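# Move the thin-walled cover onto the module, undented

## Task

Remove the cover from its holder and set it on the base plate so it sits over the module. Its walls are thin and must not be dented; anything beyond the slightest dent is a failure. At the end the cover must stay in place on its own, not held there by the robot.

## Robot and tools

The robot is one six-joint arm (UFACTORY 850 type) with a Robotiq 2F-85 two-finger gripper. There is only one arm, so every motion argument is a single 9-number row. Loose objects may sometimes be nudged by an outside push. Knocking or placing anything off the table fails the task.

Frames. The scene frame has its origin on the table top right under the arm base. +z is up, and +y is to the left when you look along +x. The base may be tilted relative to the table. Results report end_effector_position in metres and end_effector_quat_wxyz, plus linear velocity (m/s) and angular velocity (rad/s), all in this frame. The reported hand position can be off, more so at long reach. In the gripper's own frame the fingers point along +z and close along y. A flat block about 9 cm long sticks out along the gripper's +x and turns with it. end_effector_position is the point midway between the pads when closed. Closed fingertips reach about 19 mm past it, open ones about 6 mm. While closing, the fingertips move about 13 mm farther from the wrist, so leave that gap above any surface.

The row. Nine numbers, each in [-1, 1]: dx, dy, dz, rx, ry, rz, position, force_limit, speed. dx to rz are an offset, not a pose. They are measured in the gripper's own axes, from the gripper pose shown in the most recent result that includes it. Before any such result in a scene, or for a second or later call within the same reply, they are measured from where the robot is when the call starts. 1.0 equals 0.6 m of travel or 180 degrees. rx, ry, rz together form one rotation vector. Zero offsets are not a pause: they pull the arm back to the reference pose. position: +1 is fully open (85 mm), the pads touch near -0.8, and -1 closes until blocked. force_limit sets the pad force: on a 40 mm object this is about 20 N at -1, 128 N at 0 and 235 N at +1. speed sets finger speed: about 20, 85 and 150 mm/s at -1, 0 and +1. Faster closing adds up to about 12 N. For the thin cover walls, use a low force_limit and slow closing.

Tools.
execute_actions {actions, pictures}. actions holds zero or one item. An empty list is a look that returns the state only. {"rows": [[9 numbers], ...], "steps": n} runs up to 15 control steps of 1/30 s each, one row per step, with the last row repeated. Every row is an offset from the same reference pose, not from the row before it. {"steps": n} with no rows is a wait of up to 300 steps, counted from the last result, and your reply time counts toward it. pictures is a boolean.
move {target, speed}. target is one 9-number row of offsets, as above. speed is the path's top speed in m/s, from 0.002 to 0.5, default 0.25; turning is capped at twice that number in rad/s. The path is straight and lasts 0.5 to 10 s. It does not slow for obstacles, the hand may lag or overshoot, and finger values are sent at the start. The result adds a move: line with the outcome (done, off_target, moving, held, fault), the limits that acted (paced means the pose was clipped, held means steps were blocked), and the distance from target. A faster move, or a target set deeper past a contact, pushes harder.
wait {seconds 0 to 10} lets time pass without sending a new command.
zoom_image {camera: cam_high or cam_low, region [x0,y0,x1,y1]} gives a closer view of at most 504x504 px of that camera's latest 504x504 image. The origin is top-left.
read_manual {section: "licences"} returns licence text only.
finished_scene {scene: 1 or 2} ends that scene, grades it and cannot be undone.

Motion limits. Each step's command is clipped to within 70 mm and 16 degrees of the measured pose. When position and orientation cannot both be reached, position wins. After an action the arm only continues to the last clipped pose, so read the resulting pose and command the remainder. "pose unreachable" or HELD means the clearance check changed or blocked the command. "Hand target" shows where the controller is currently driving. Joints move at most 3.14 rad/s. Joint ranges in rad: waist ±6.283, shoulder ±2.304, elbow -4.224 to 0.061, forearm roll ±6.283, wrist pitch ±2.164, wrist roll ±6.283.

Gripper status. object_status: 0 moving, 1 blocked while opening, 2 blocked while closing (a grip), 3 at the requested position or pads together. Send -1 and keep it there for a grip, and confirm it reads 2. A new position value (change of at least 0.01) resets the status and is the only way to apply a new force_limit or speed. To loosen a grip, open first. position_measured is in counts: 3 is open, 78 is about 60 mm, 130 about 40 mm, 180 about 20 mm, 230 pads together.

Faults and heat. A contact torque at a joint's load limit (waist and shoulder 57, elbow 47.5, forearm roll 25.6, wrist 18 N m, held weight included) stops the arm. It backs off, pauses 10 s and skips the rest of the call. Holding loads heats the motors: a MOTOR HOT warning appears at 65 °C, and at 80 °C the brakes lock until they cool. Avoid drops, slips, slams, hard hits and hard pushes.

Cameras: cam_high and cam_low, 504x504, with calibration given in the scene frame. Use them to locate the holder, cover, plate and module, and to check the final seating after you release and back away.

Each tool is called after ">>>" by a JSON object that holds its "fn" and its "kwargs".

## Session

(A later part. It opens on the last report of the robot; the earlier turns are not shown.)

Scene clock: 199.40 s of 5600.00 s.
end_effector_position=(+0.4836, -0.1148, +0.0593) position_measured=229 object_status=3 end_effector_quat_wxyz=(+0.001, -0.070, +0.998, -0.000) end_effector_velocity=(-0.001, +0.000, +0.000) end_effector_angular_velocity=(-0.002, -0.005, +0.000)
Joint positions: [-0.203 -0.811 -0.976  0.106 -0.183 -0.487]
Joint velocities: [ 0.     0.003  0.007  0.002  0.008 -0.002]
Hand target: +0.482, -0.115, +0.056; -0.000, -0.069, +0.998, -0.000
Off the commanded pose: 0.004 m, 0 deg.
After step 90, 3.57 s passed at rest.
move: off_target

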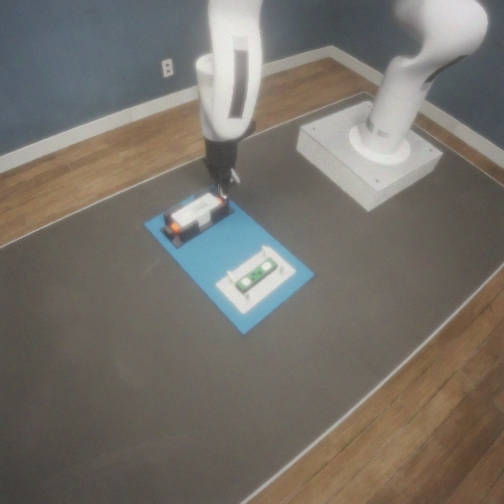

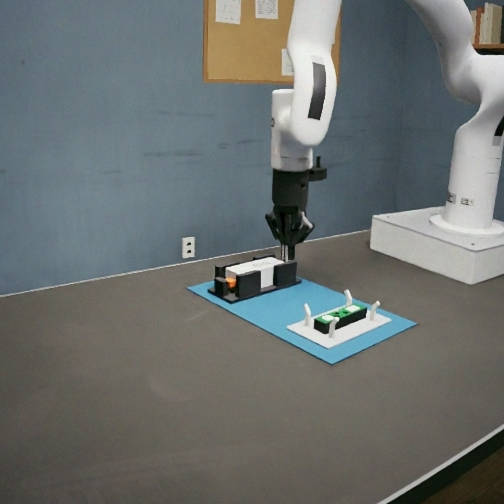

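Solid; no change. Back to the cover.

>>> {"fn": "move", "kwargs": {"target": [0,0,-0.035,0,0,0,-0.8,-1,0.5], "speed": 0.06}}

>>> {"fn": "move", "kwargs": {"target": [-0.15,0.002,0,0,0,0,0.35,-1,0.5], "speed": 0.1}}

>>> {"fn": "zoom_image", "kwargs": {"camera": "cam_high", "region": [160, 170, 250, 250]}}

Scene clock: 206.97 s of 5600.00 s.
end_effector_position=(+0.4835, -0.1148, +0.0801) position_measured=229 object_status=3 end_effector_quat_wxyz=(+0.001, -0.070, +0.998, -0.000) end_effector_velocity=(-0.000, -0.000, +0.001) end_effector_angular_velocity=(-0.000, +0.001, +0.003)
Joint positions: [-0.203 -0.763 -0.963  0.09  -0.217 -0.47 ]
Joint velocities: [ 0.     0.002  0.001 -0.004 -0.002  0.001]
Hand target: +0.484, -0.115, +0.080; +0.001, -0.070, +0.998, -0.000
Off the commanded pose: 0.000 m, 0 deg.
After step 90, 3.80 s passed at rest.
move: done

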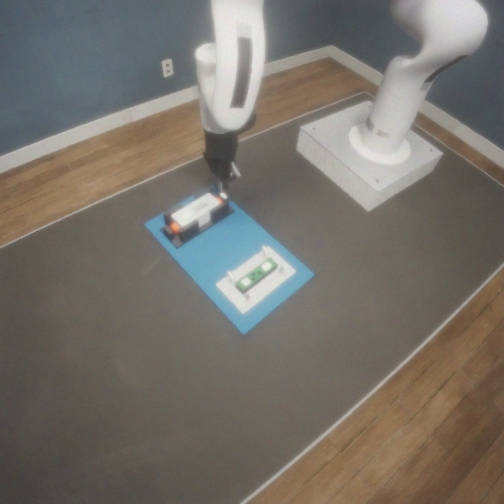

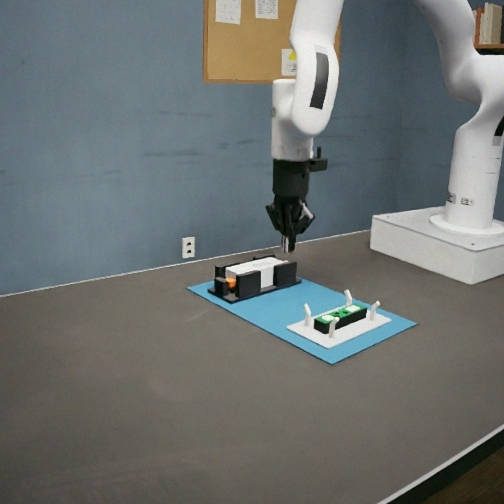

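Scene clock: 208.23 s of 5600.00 s.
end_effector_position=(+0.5722, -0.1012, +0.0803) position_measured=85 object_status=3 end_effector_quat_wxyz=(+0.001, -0.069, +0.998, -0.000) end_effector_velocity=(+0.002, -0.000, +0.000) end_effector_angular_velocity=(-0.001, -0.001, +0.001)
Joint positions: [-0.144 -0.888 -1.225  0.058 -0.353 -0.378]
Joint velocities: [ 0.001 -0.002 -0.006 -0.003 -0.003  0.002]
Hand target: +0.572, -0.101, +0.080; +0.001, -0.070, +0.998, -0.000
Off the commanded pose: 0.000 m, 0 deg.
move: done

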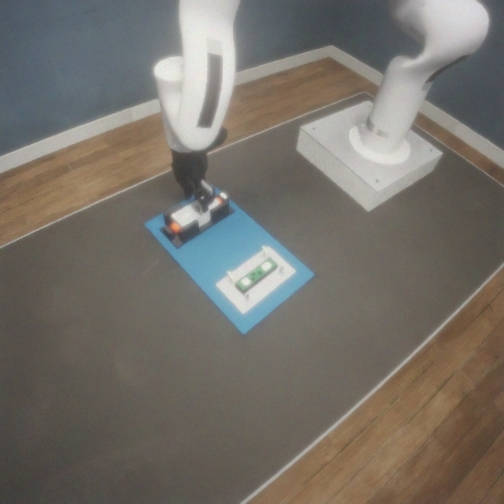

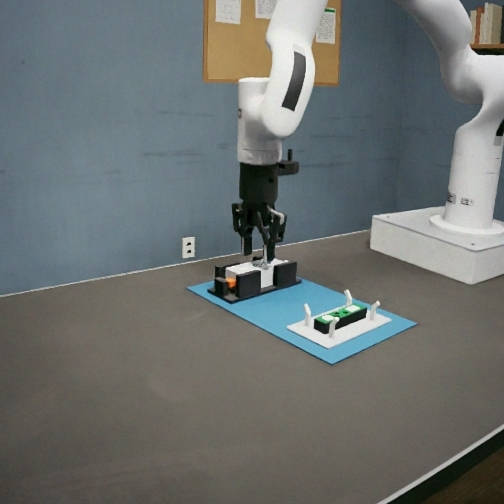

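Region (160, 170, 250, 250) of cam_high's 504x504 image, scaled by 5.600, with more detail than that image has.

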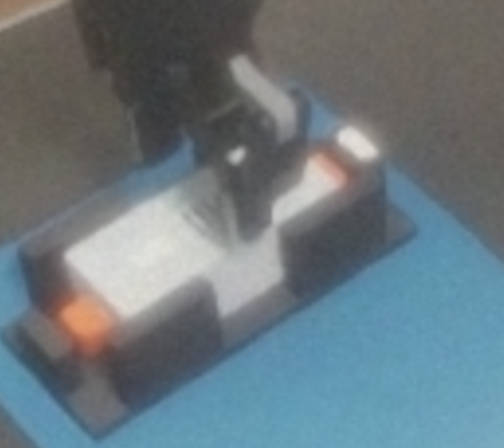

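>>> {"fn": "move", "kwargs": {"target": [0,0,0.064,0,0,0,0.35,-1,0.5], "speed": 0.04}}

>>> {"fn": "execute_actions", "kwargs": {"actions": [{"rows": [[0,0,0,0,0,0,-1,-0.84,-1]], "steps": 15}], "pictures": false}}

>>> {"fn": "execute_actions", "kwargs": {"actions": [{"steps": 20}], "pictures": false}}

>>> {"fn": "move", "kwargs": {"target": [0,0,-0.008,0,0,0,-1,-0.84,-1], "speed": 0.005}}

>>> {"fn": "zoom_image", "kwargs": {"camera": "cam_low", "region": [205, 220, 305, 310]}}

Scene clock: 231.17 s of 5600.00 s.
end_effector_position=(+0.5724, -0.1012, +0.0421) position_measured=85 object_status=3 end_effector_quat_wxyz=(+0.001, -0.069, +0.998, -0.000) end_effector_velocity=(+0.001, -0.000, -0.000) end_effector_angular_velocity=(-0.000, -0.001, +0.000)
Joint positions: [-0.143 -0.965 -1.251  0.068 -0.301 -0.387]
Joint velocities: [-0.    -0.    -0.     0.     0.001 -0.   ]
Hand target: +0.572, -0.101, +0.042; +0.001, -0.069, +0.998, -0.000
Off the commanded pose: 0.000 m, 0 deg.
After step 90, 18.67 s passed at rest.
move: done

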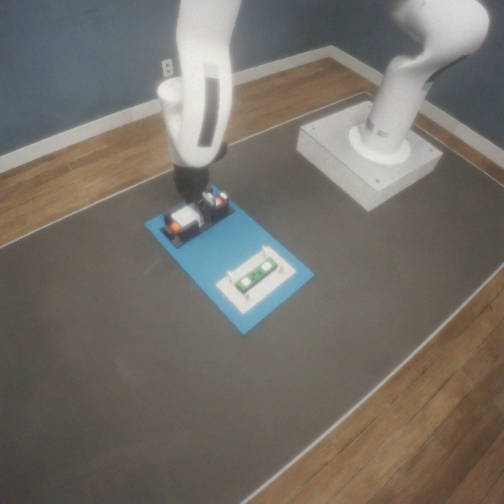

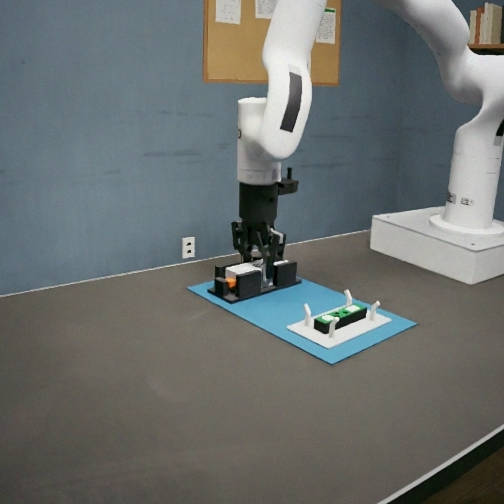

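Scene clock: 231.67 s of 5600.00 s.
end_effector_position=(+0.5724, -0.1013, +0.0421) position_measured=107 object_status=0 end_effector_quat_wxyz=(+0.001, -0.069, +0.998, -0.000) end_effector_velocity=(+0.003, -0.003, +0.001) end_effector_angular_velocity=(-0.001, -0.005, -0.003)
Joint positions: [-0.143 -0.965 -1.251  0.068 -0.301 -0.387]
Joint velocities: [-0.003 -0.    -0.005 -0.002  0.001  0.001]
Hand target: +0.572, -0.101, +0.042; +0.001, -0.069, +0.998, -0.000
Off the commanded pose: 0.000 m, 0 deg.
Steps of this call (steps 1 to 15: all 15 steps of this action). Readings (end_effector_position | what the end effector reports):
1: (+0.5724, -0.1012, +0.0421) | position_measured=85 object_status=0
2: (+0.5723, -0.1012, +0.0421) | position_measured=85 object_status=0
4: (+0.5724, -0.1012, +0.0421) | position_measured=88 object_status=0
8: (+0.5724, -0.1012, +0.0421) | position_measured=94 object_status=0
15: the state above

Scene clock: 232.33 s of 5600.00 s.
end_effector_position=(+0.5727, -0.1013, +0.0424) position_measured=120 object_status=2 end_effector_quat_wxyz=(+0.001, -0.069, +0.998, -0.000) end_effector_velocity=(-0.001, +0.000, -0.001) end_effector_angular_velocity=(+0.000, +0.002, -0.000)
Joint positions: [-0.143 -0.965 -1.251  0.068 -0.301 -0.387]
Joint velocities: [ 0.    -0.002  0.001  0.     0.    -0.   ]
Hand target: +0.572, -0.101, +0.042; +0.001, -0.069, +0.998, -0.000
Off the commanded pose: 0.000 m, 0 deg.
Steps of this call (steps 1 to 20: nothing new was sent). Readings (end_effector_position | what the end effector reports):
1: (+0.5725, -0.1013, +0.0422) | position_measured=108 object_status=0
2: (+0.5725, -0.1013, +0.0422) | position_measured=110 object_status=0
4: (+0.5725, -0.1013, +0.0424) | position_measured=113 object_status=0
8: (+0.5727, -0.1013, +0.0426) | position_measured=119 object_status=0
20: the state above

Scene clock: 233.73 s of 5600.00 s.
end_effector_position=(+0.5722, -0.1012, +0.0469) position_measured=120 object_status=2 end_effector_quat_wxyz=(+0.001, -0.069, +0.998, -0.000) end_effector_velocity=(+0.000, -0.000, -0.000) end_effector_angular_velocity=(-0.000, -0.000, +0.001)
Joint positions: [-0.143 -0.955 -1.247  0.067 -0.308 -0.386]
Joint velocities: [ 0.    -0.001 -0.001 -0.001  0.001  0.   ]
Hand target: +0.573, -0.101, +0.047; +0.001, -0.069, +0.998, -0.000
Off the commanded pose: 0.000 m, 0 deg.
move: done

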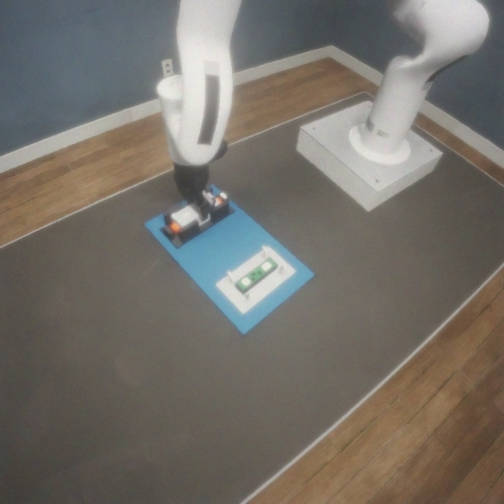

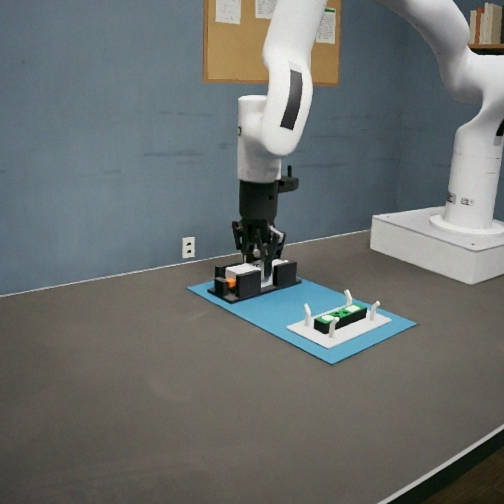

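Region (205, 220, 305, 310) of cam_low's 504x504 image, scaled by 5.040, with more detail than that image has; it fills the top 454 rows of this view, and the rest is white.

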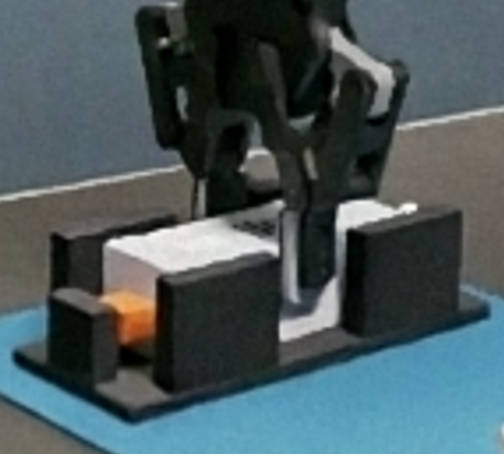

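>>> {"fn": "move", "kwargs": {"target": [0,0,-0.006,0,0,0,-1,-0.84,-1], "speed": 0.003}}

>>> {"fn": "zoom_image", "kwargs": {"camera": "cam_low", "region": [205, 220, 305, 310]}}

Scene clock: 240.33 s of 5600.00 s.
end_effector_position=(+0.5723, -0.1012, +0.0505) position_measured=120 object_status=2 end_effector_quat_wxyz=(+0.001, -0.069, +0.998, -0.000) end_effector_velocity=(-0.001, +0.000, -0.001) end_effector_angular_velocity=(+0.000, +0.002, -0.000)
Joint positions: [-0.143 -0.948 -1.245  0.066 -0.312 -0.385]
Joint velocities: [-0.    -0.001  0.001 -0.    -0.     0.   ]
Hand target: +0.572, -0.101, +0.051; +0.001, -0.069, +0.998, -0.000
Off the commanded pose: 0.000 m, 0 deg.
After step 90, 2.23 s passed at rest.
move: done

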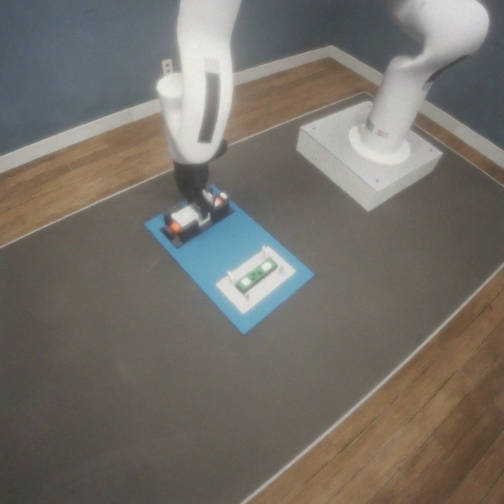

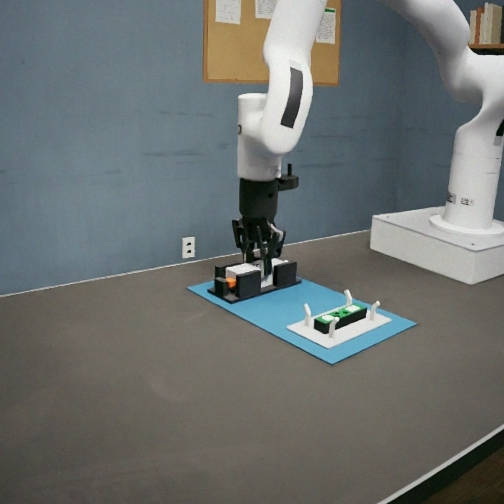

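Region (205, 220, 305, 310) of cam_low's 504x504 image, scaled by 5.040, with more detail than that image has; it fills the top 454 rows of this view, and the rest is white.

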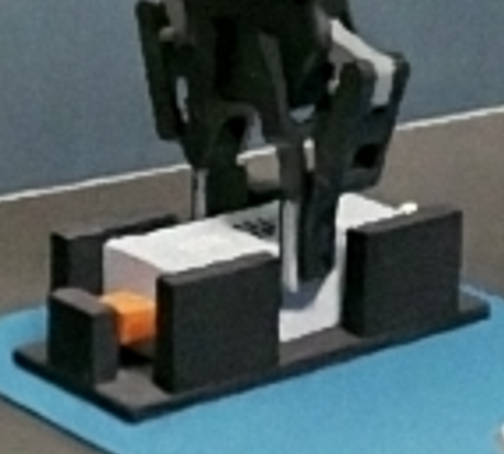

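>>> {"fn": "execute_actions", "kwargs": {"actions": [{"rows": [[0,0,0,0,0,0,-0.98,-0.78,-1]], "steps": 15}], "pictures": false}}

>>> {"fn": "move", "kwargs": {"target": [0,0,-0.006,0,0,0,-0.98,-0.78,-1], "speed": 0.003}}

>>> {"fn": "zoom_image", "kwargs": {"camera": "cam_low", "region": [205, 220, 305, 310]}}

Scene clock: 247.10 s of 5600.00 s.
end_effector_position=(+0.5724, -0.1012, +0.0506) position_measured=124 object_status=2 end_effector_quat_wxyz=(+0.001, -0.069, +0.998, -0.000) end_effector_velocity=(-0.000, +0.000, +0.000) end_effector_angular_velocity=(-0.000, -0.000, -0.000)
Joint positions: [-0.143 -0.948 -1.245  0.066 -0.312 -0.385]
Joint velocities: [-0.     0.001  0.002  0.     0.001 -0.   ]
Hand target: +0.572, -0.101, +0.051; +0.001, -0.069, +0.998, -0.000
Off the commanded pose: 0.000 m, 0 deg.
Steps of this call (steps 1 to 90: nothing new was sent; then 3.27 s passed at rest; steps 91 to 105: all 15 steps of this action). Readings (end_effector_position | what the end effector reports):
91: (+0.5722, -0.1012, +0.0505) | position_measured=120 object_status=0
92: (+0.5723, -0.1012, +0.0506) | position_measured=121 object_status=0
94: (+0.5723, -0.1012, +0.0507) | position_measured=123 object_status=0
98: (+0.5723, -0.1012, +0.0507) | position_measured=124 object_status=0
105: the state above

Scene clock: 248.77 s of 5600.00 s.
end_effector_position=(+0.5723, -0.1012, +0.0541) position_measured=124 object_status=2 end_effector_quat_wxyz=(+0.001, -0.069, +0.998, -0.000) end_effector_velocity=(+0.001, -0.000, +0.001) end_effector_angular_velocity=(-0.000, -0.003, -0.002)
Joint positions: [-0.143 -0.941 -1.242  0.065 -0.317 -0.384]
Joint velocities: [-0.     0.002 -0.001  0.001  0.     0.   ]
Hand target: +0.572, -0.101, +0.054; +0.001, -0.069, +0.998, -0.000
Off the commanded pose: 0.000 m, 0 deg.
move: done

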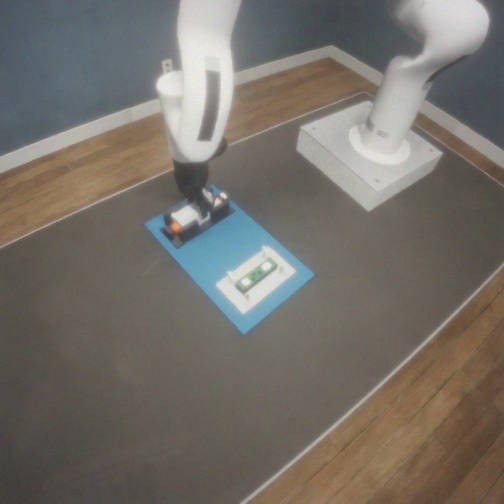

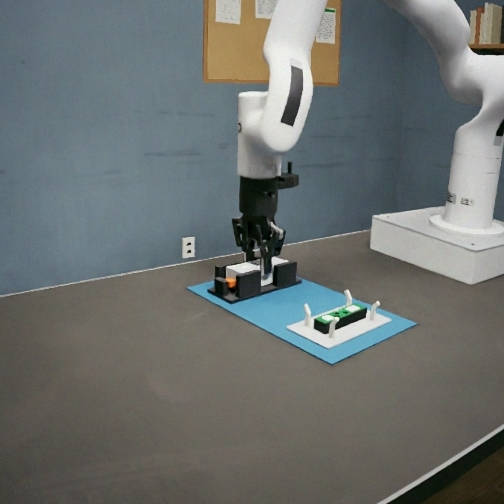

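Region (205, 220, 305, 310) of cam_low's 504x504 image, scaled by 5.040, with more detail than that image has; it fills the top 454 rows of this view, and the rest is white.

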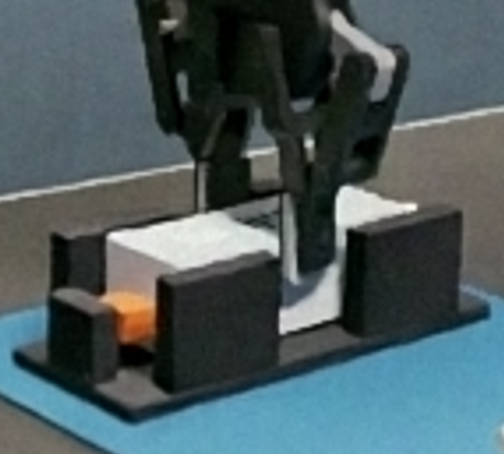

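Now it's rising. Continue slowly.

>>> {"fn": "move", "kwargs": {"target": [0,0,-0.02,0,0,0,-0.98,-0.78,-1], "speed": 0.005}}

>>> {"fn": "zoom_image", "kwargs": {"camera": "cam_low", "region": [205, 220, 305, 310]}}

Scene clock: 254.53 s of 5600.00 s.
end_effector_position=(+0.5722, -0.1012, +0.0661) position_measured=124 object_status=2 end_effector_quat_wxyz=(+0.001, -0.069, +0.998, -0.000) end_effector_velocity=(-0.001, +0.000, -0.001) end_effector_angular_velocity=(+0.000, +0.002, -0.000)
Joint positions: [-0.144 -0.917 -1.234  0.062 -0.333 -0.381]
Joint velocities: [ 0.    -0.002  0.     0.    -0.     0.   ]
Hand target: +0.572, -0.101, +0.066; +0.001, -0.069, +0.998, -0.000
Off the commanded pose: 0.000 m, 0 deg.
After step 90, 0.17 s passed at rest.
move: done

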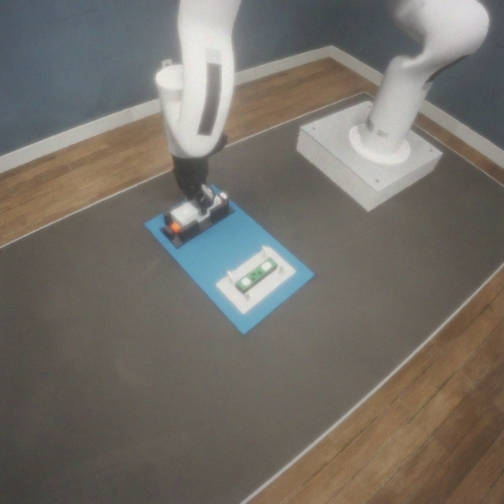

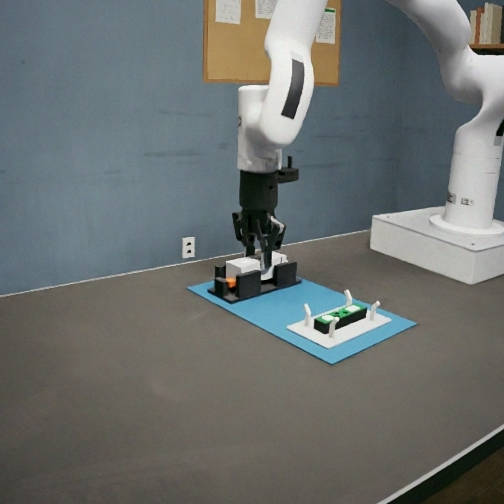

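Region (205, 220, 305, 310) of cam_low's 504x504 image, scaled by 5.040, with more detail than that image has; it fills the top 454 rows of this view, and the rest is white.

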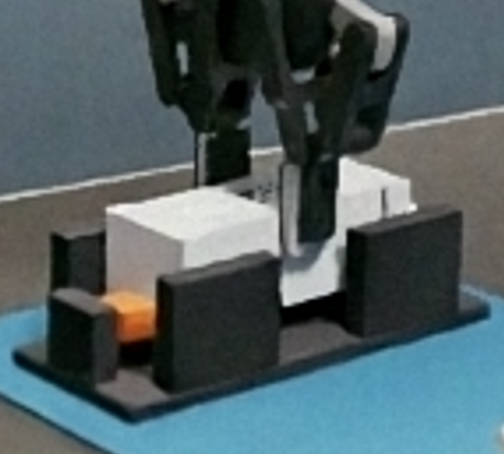

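>>> {"fn": "move", "kwargs": {"target": [0,0,-0.03,0,0,0,-0.98,-0.78,-1], "speed": 0.008}}

>>> {"fn": "move", "kwargs": {"target": [0,0,-0.045,0,0,0,-0.98,-0.78,-1], "speed": 0.04}}

>>> {"fn": "move", "kwargs": {"target": [-0.01,0.39,0,0,0,0,-0.98,-0.78,-1], "speed": 0.12}}

>>> {"fn": "zoom_image", "kwargs": {"camera": "cam_high", "region": [200, 210, 320, 330]}}

>>> {"fn": "zoom_image", "kwargs": {"camera": "cam_low", "region": [275, 240, 405, 360]}}

Scene clock: 265.10 s of 5600.00 s.
end_effector_position=(+0.5722, -0.1012, +0.0841) position_measured=124 object_status=2 end_effector_quat_wxyz=(+0.001, -0.069, +0.998, -0.000) end_effector_velocity=(-0.002, +0.000, -0.001) end_effector_angular_velocity=(+0.001, +0.003, -0.000)
Joint positions: [-0.144 -0.881 -1.223  0.058 -0.358 -0.377]
Joint velocities: [-0.    -0.     0.002 -0.    -0.     0.   ]
Hand target: +0.572, -0.101, +0.084; +0.001, -0.069, +0.998, -0.000
Off the commanded pose: 0.000 m, 0 deg.
After step 90, 5.10 s passed at rest.
move: done

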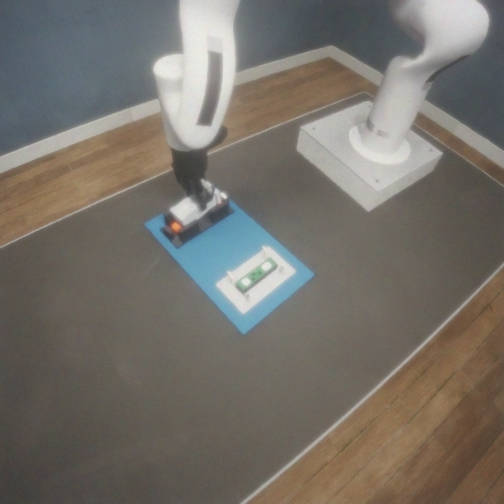

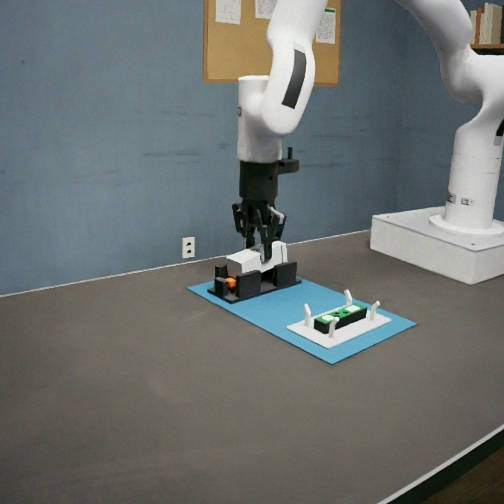

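Scene clock: 266.07 s of 5600.00 s.
end_effector_position=(+0.5720, -0.1011, +0.1109) position_measured=124 object_status=2 end_effector_quat_wxyz=(+0.001, -0.069, +0.998, -0.000) end_effector_velocity=(-0.001, -0.000, +0.000) end_effector_angular_velocity=(-0.000, +0.002, +0.001)
Joint positions: [-0.145 -0.829 -1.211  0.052 -0.398 -0.372]
Joint velocities: [-0.     0.     0.    -0.001 -0.002  0.   ]
Hand target: +0.572, -0.101, +0.111; +0.001, -0.069, +0.998, -0.000
Off the commanded pose: 0.000 m, 0 deg.
move: done

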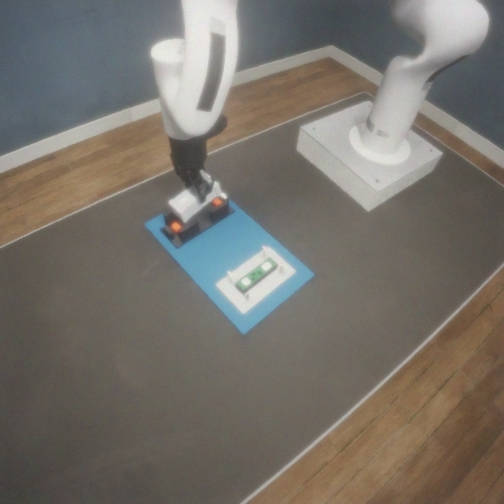

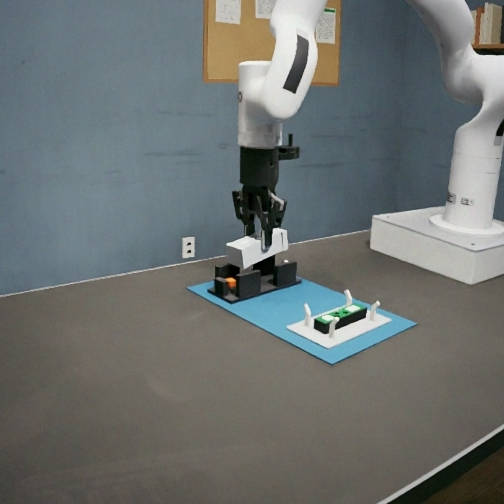

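Scene clock: 268.37 s of 5600.00 s.
end_effector_position=(+0.5457, +0.1313, +0.1107) position_measured=124 object_status=2 end_effector_quat_wxyz=(+0.001, -0.069, +0.998, -0.000) end_effector_velocity=(+0.000, +0.001, -0.000) end_effector_angular_velocity=(-0.001, -0.000, +0.002)
Joint positions: [ 0.263 -0.781 -1.135  0.07  -0.362  0.019]
Joint velocities: [ 0.003 -0.001 -0.002 -0.004 -0.001  0.004]
Hand target: +0.546, +0.132, +0.111; +0.001, -0.069, +0.998, -0.000
Off the commanded pose: 0.000 m, 0 deg.
move: done

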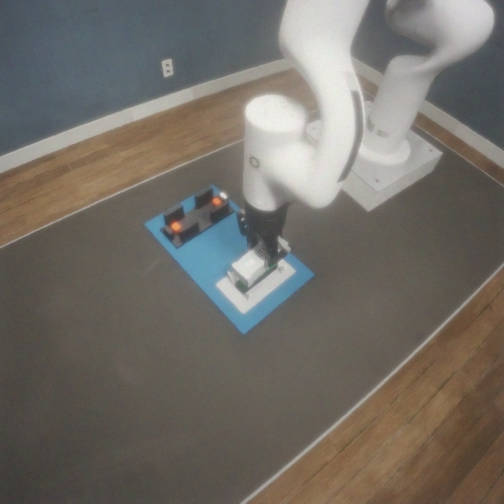

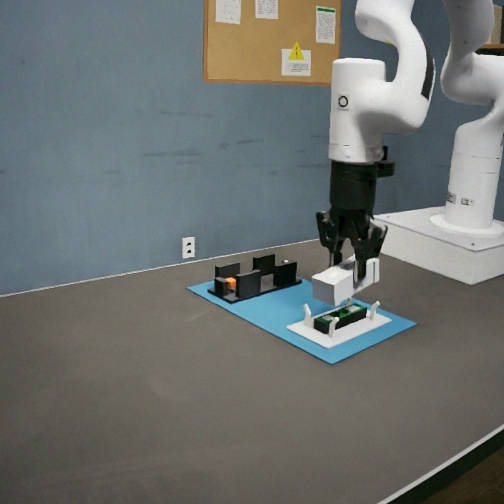

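Region (200, 210, 320, 330) of cam_high's 504x504 image, scaled by 4.200, with more detail than that image has.

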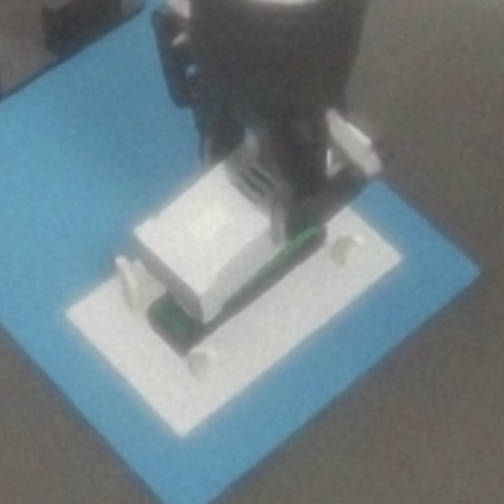

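Region (275, 240, 405, 360) of cam_low's 504x504 image, scaled by 3.877, with more detail than that image has; it fills the top 465 rows of this view, and the rest is white.

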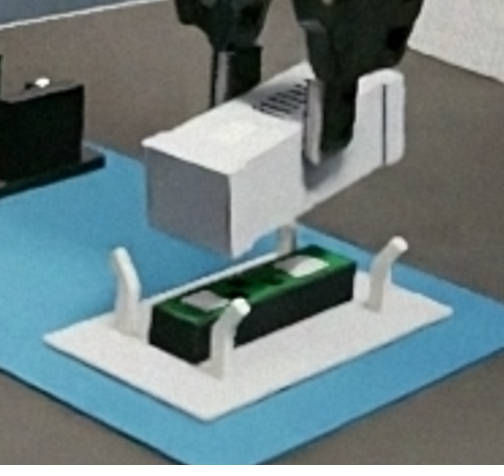

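>>> {"fn": "move", "kwargs": {"target": [0,0,0.01,0,-0.044,0,-0.98,-0.78,-1], "speed": 0.06}}

>>> {"fn": "zoom_image", "kwargs": {"camera": "cam_high", "region": [200, 210, 320, 330]}}

>>> {"fn": "zoom_image", "kwargs": {"camera": "cam_low", "region": [275, 240, 405, 360]}}

Scene clock: 281.23 s of 5600.00 s.
end_effector_position=(+0.5457, +0.1313, +0.1047) position_measured=124 object_status=2 end_effector_quat_wxyz=(+0.069, -0.069, +0.995, +0.004) end_effector_velocity=(+0.001, +0.000, +0.000) end_effector_angular_velocity=(+0.001, -0.007, +0.001)
Joint positions: [ 0.269 -0.739 -1.024  0.078 -0.154  0.016]
Joint velocities: [-0.     0.001  0.001  0.002  0.007 -0.003]
Hand target: +0.546, +0.131, +0.105; +0.069, -0.069, +0.995, +0.004
Off the commanded pose: 0.000 m, 0 deg.
After step 90, 8.43 s passed at rest.
move: done

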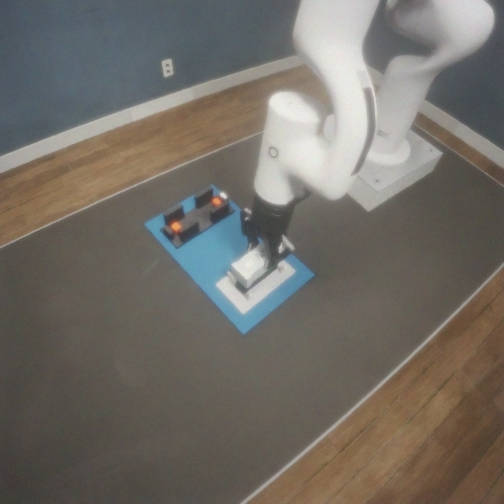

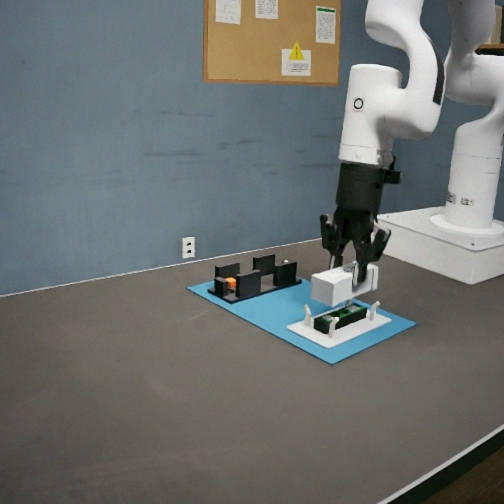

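Region (200, 210, 320, 330) of cam_high's 504x504 image, scaled by 4.200, with more detail than that image has.

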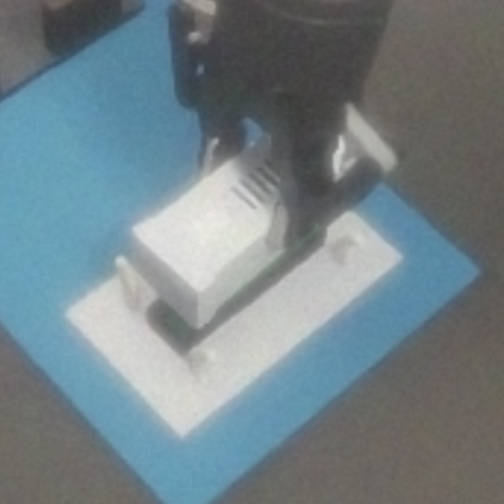

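Region (275, 240, 405, 360) of cam_low's 504x504 image, scaled by 3.877, with more detail than that image has; it fills the top 465 rows of this view, and the rest is white.

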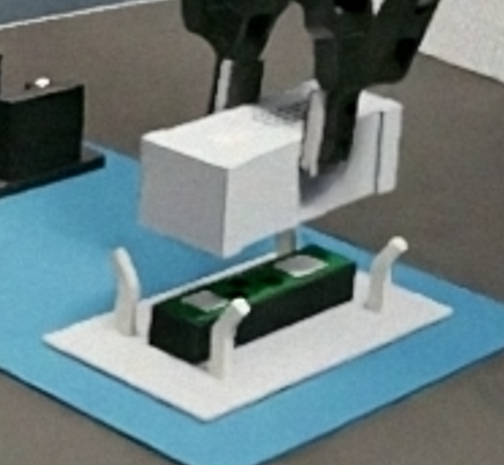

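>>> {"fn": "move", "kwargs": {"target": [-0.0064,0,0.026,0,0,0,-0.98,-0.78,-1], "speed": 0.03}}

>>> {"fn": "zoom_image", "kwargs": {"camera": "cam_high", "region": [200, 210, 320, 330]}}

>>> {"fn": "zoom_image", "kwargs": {"camera": "cam_low", "region": [275, 240, 405, 360]}}

Scene clock: 300.77 s of 5600.00 s.
end_effector_position=(+0.5517, +0.1321, +0.0899) position_measured=124 object_status=2 end_effector_quat_wxyz=(+0.069, -0.069, +0.995, +0.004) end_effector_velocity=(+0.001, +0.000, +0.000) end_effector_angular_velocity=(+0.000, -0.002, +0.001)
Joint positions: [ 0.269 -0.78  -1.049  0.087 -0.139  0.006]
Joint velocities: [-0.    -0.001 -0.002  0.001  0.001 -0.002]
Hand target: +0.552, +0.132, +0.090; +0.069, -0.069, +0.995, +0.004
Off the commanded pose: 0.000 m, 0 deg.
After step 90, 15.73 s passed at rest.
move: done

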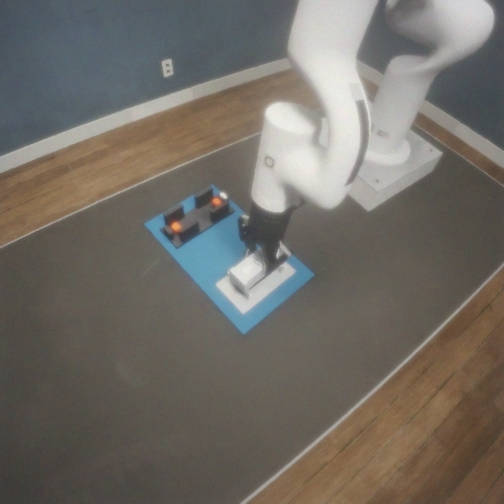

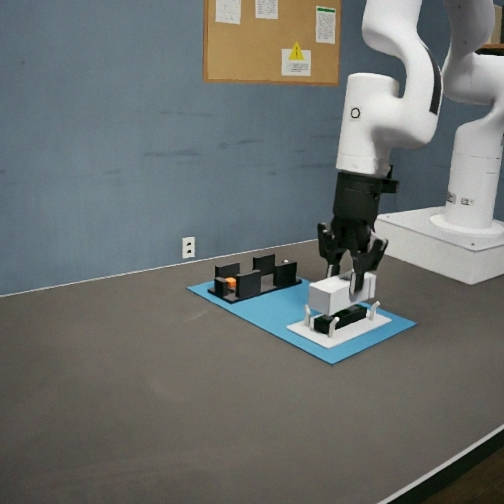

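Region (200, 210, 320, 330) of cam_high's 504x504 image, scaled by 4.200, with more detail than that image has.

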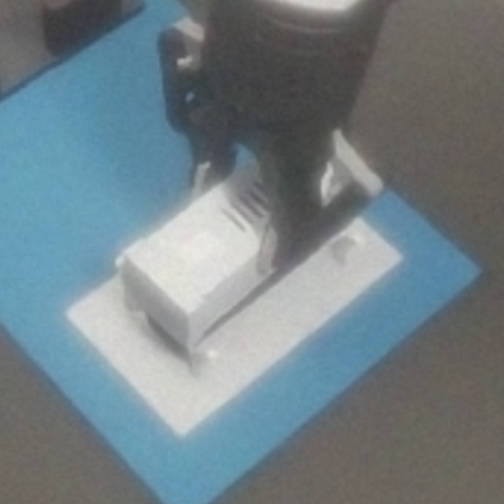

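Region (275, 240, 405, 360) of cam_low's 504x504 image, scaled by 3.877, with more detail than that image has; it fills the top 465 rows of this view, and the rest is white.

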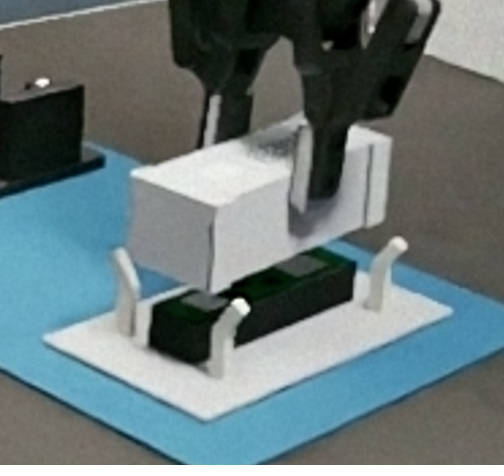

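>>> {"fn": "move", "kwargs": {"target": [0.0028,-0.002,0.02,0,0,0,-0.98,-0.78,-1], "speed": 0.015}}

>>> {"fn": "zoom_image", "kwargs": {"camera": "cam_high", "region": [210, 230, 310, 320]}}

>>> {"fn": "zoom_image", "kwargs": {"camera": "cam_low", "region": [285, 260, 395, 350]}}

Scene clock: 321.00 s of 5600.00 s.
end_effector_position=(+0.5519, +0.1309, +0.0778) position_measured=124 object_status=2 end_effector_quat_wxyz=(+0.069, -0.069, +0.995, +0.004) end_effector_velocity=(+0.001, +0.000, -0.001) end_effector_angular_velocity=(+0.001, -0.001, +0.000)
Joint positions: [ 0.267 -0.806 -1.056  0.103 -0.119 -0.011]
Joint velocities: [-0.    -0.002 -0.001  0.005  0.002 -0.005]
Hand target: +0.552, +0.131, +0.078; +0.069, -0.069, +0.995, +0.004
Off the commanded pose: 0.000 m, 0 deg.
After step 90, 16.20 s passed at rest.
move: done

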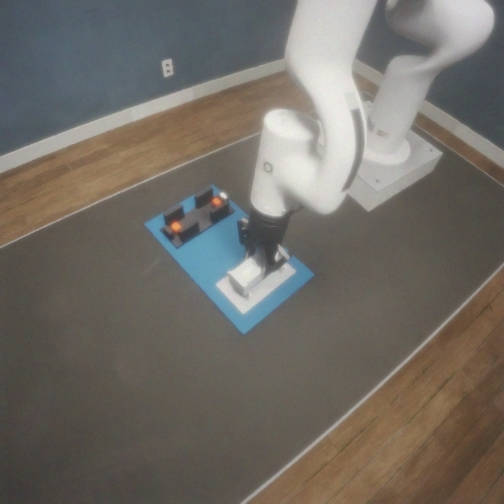

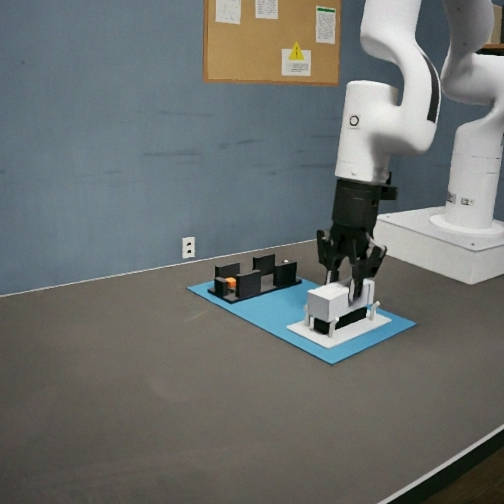

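Region (210, 230, 310, 320) of cam_high's 504x504 image, scaled by 5.040, with more detail than that image has; it fills the top 454 rows of this view, and the rest is white.

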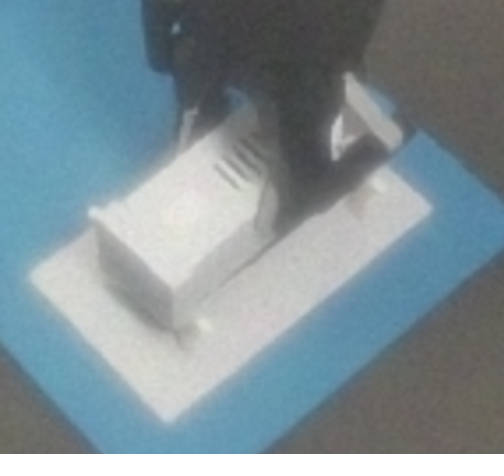

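Region (285, 260, 395, 350) of cam_low's 504x504 image, scaled by 4.582, with more detail than that image has; it fills the top 412 rows of this view, and the rest is white.

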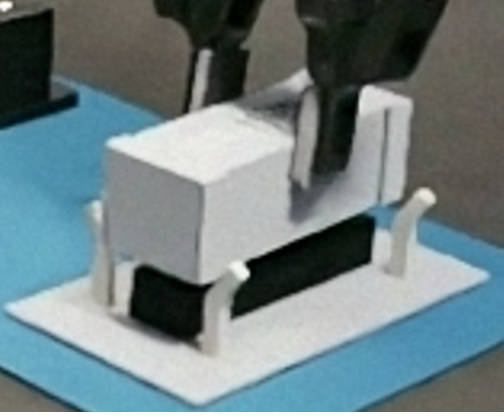

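>>> {"fn": "move", "kwargs": {"target": [0.002,-0.002,0.025,0,0,0,-0.98,-0.78,-1], "speed": 0.01}}

>>> {"fn": "zoom_image", "kwargs": {"camera": "cam_high", "region": [210, 230, 310, 320]}}

>>> {"fn": "zoom_image", "kwargs": {"camera": "cam_low", "region": [285, 260, 395, 350]}}

Scene clock: 336.60 s of 5600.00 s.
end_effector_position=(+0.5537, +0.1300, +0.0634) position_measured=124 object_status=2 end_effector_quat_wxyz=(+0.070, -0.069, +0.995, +0.005) end_effector_velocity=(-0.000, -0.000, -0.000) end_effector_angular_velocity=(+0.001, +0.001, -0.001)
Joint positions: [ 0.266 -0.839 -1.068  0.127 -0.097 -0.037]
Joint velocities: [-0.    -0.001 -0.001  0.007 -0.001 -0.006]
Hand target: +0.553, +0.130, +0.063; +0.069, -0.069, +0.995, +0.004
Off the commanded pose: 0.001 m, 0 deg.
After step 90, 10.87 s passed at rest.
move: done

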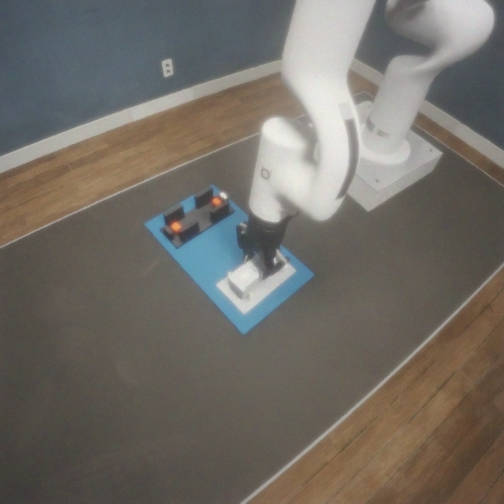

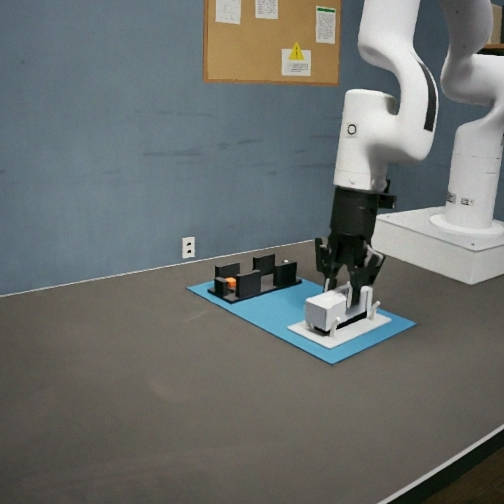

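Region (210, 230, 310, 320) of cam_high's 504x504 image, scaled by 5.040, with more detail than that image has; it fills the top 454 rows of this view, and the rest is white.

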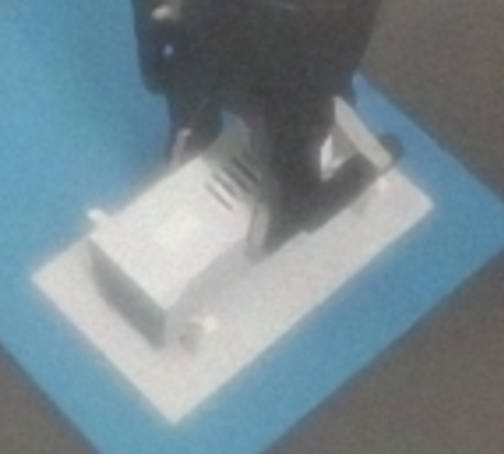

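Region (285, 260, 395, 350) of cam_low's 504x504 image, scaled by 4.582, with more detail than that image has; it fills the top 412 rows of this view, and the rest is white.

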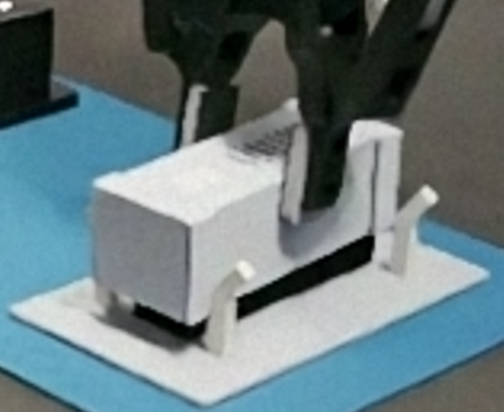

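>>> {"fn": "move", "kwargs": {"target": [-0.0019,0,-0.0135,0,0,0,-0.98,-0.78,-1], "speed": 0.015}}

>>> {"fn": "zoom_image", "kwargs": {"camera": "cam_high", "region": [210, 230, 310, 320]}}

>>> {"fn": "zoom_image", "kwargs": {"camera": "cam_low", "region": [285, 260, 395, 350]}}

Scene clock: 342.43 s of 5600.00 s.
end_effector_position=(+0.5535, +0.1300, +0.0715) position_measured=124 object_status=2 end_effector_quat_wxyz=(+0.070, -0.069, +0.995, +0.005) end_effector_velocity=(+0.001, +0.000, +0.001) end_effector_angular_velocity=(+0.000, -0.003, -0.001)
Joint positions: [ 0.265 -0.821 -1.063  0.114 -0.11  -0.024]
Joint velocities: [ 0.     0.001 -0.001 -0.005  0.     0.006]
Hand target: +0.554, +0.130, +0.072; +0.070, -0.069, +0.995, +0.005
Off the commanded pose: 0.000 m, 0 deg.
After step 90, 2.03 s passed at rest.
move: done

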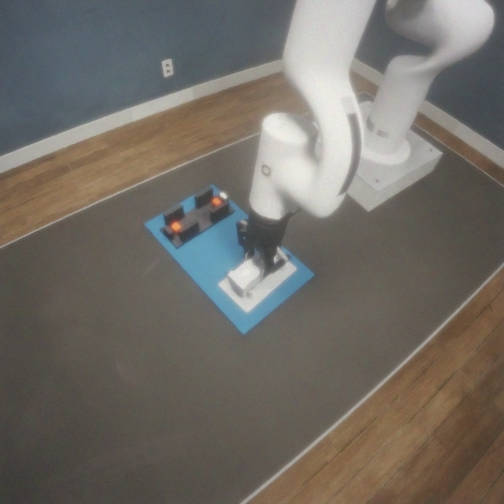

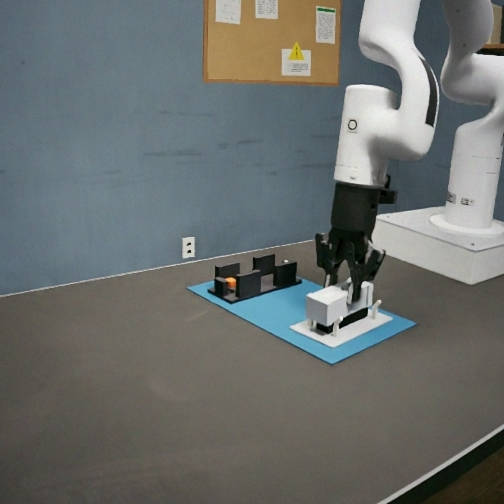

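Region (210, 230, 310, 320) of cam_high's 504x504 image, scaled by 5.040, with more detail than that image has; it fills the top 454 rows of this view, and the rest is white.

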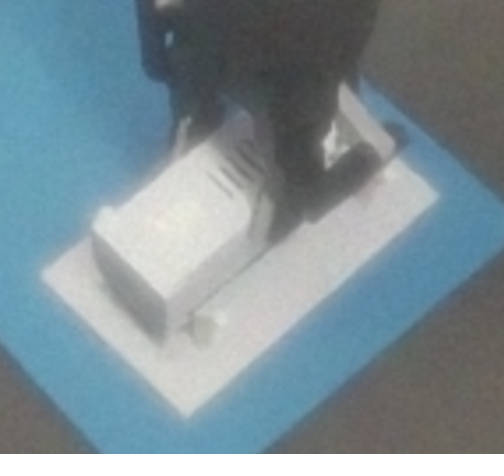

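Region (285, 260, 395, 350) of cam_low's 504x504 image, scaled by 4.582, with more detail than that image has; it fills the top 412 rows of this view, and the rest is white.

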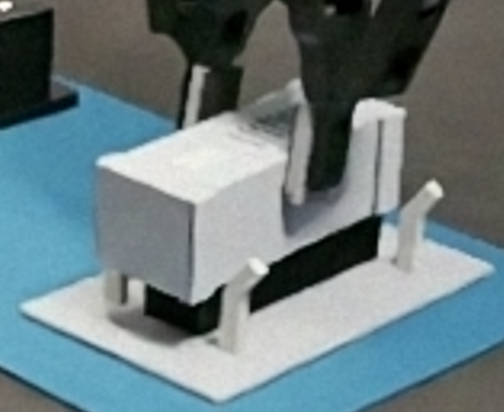

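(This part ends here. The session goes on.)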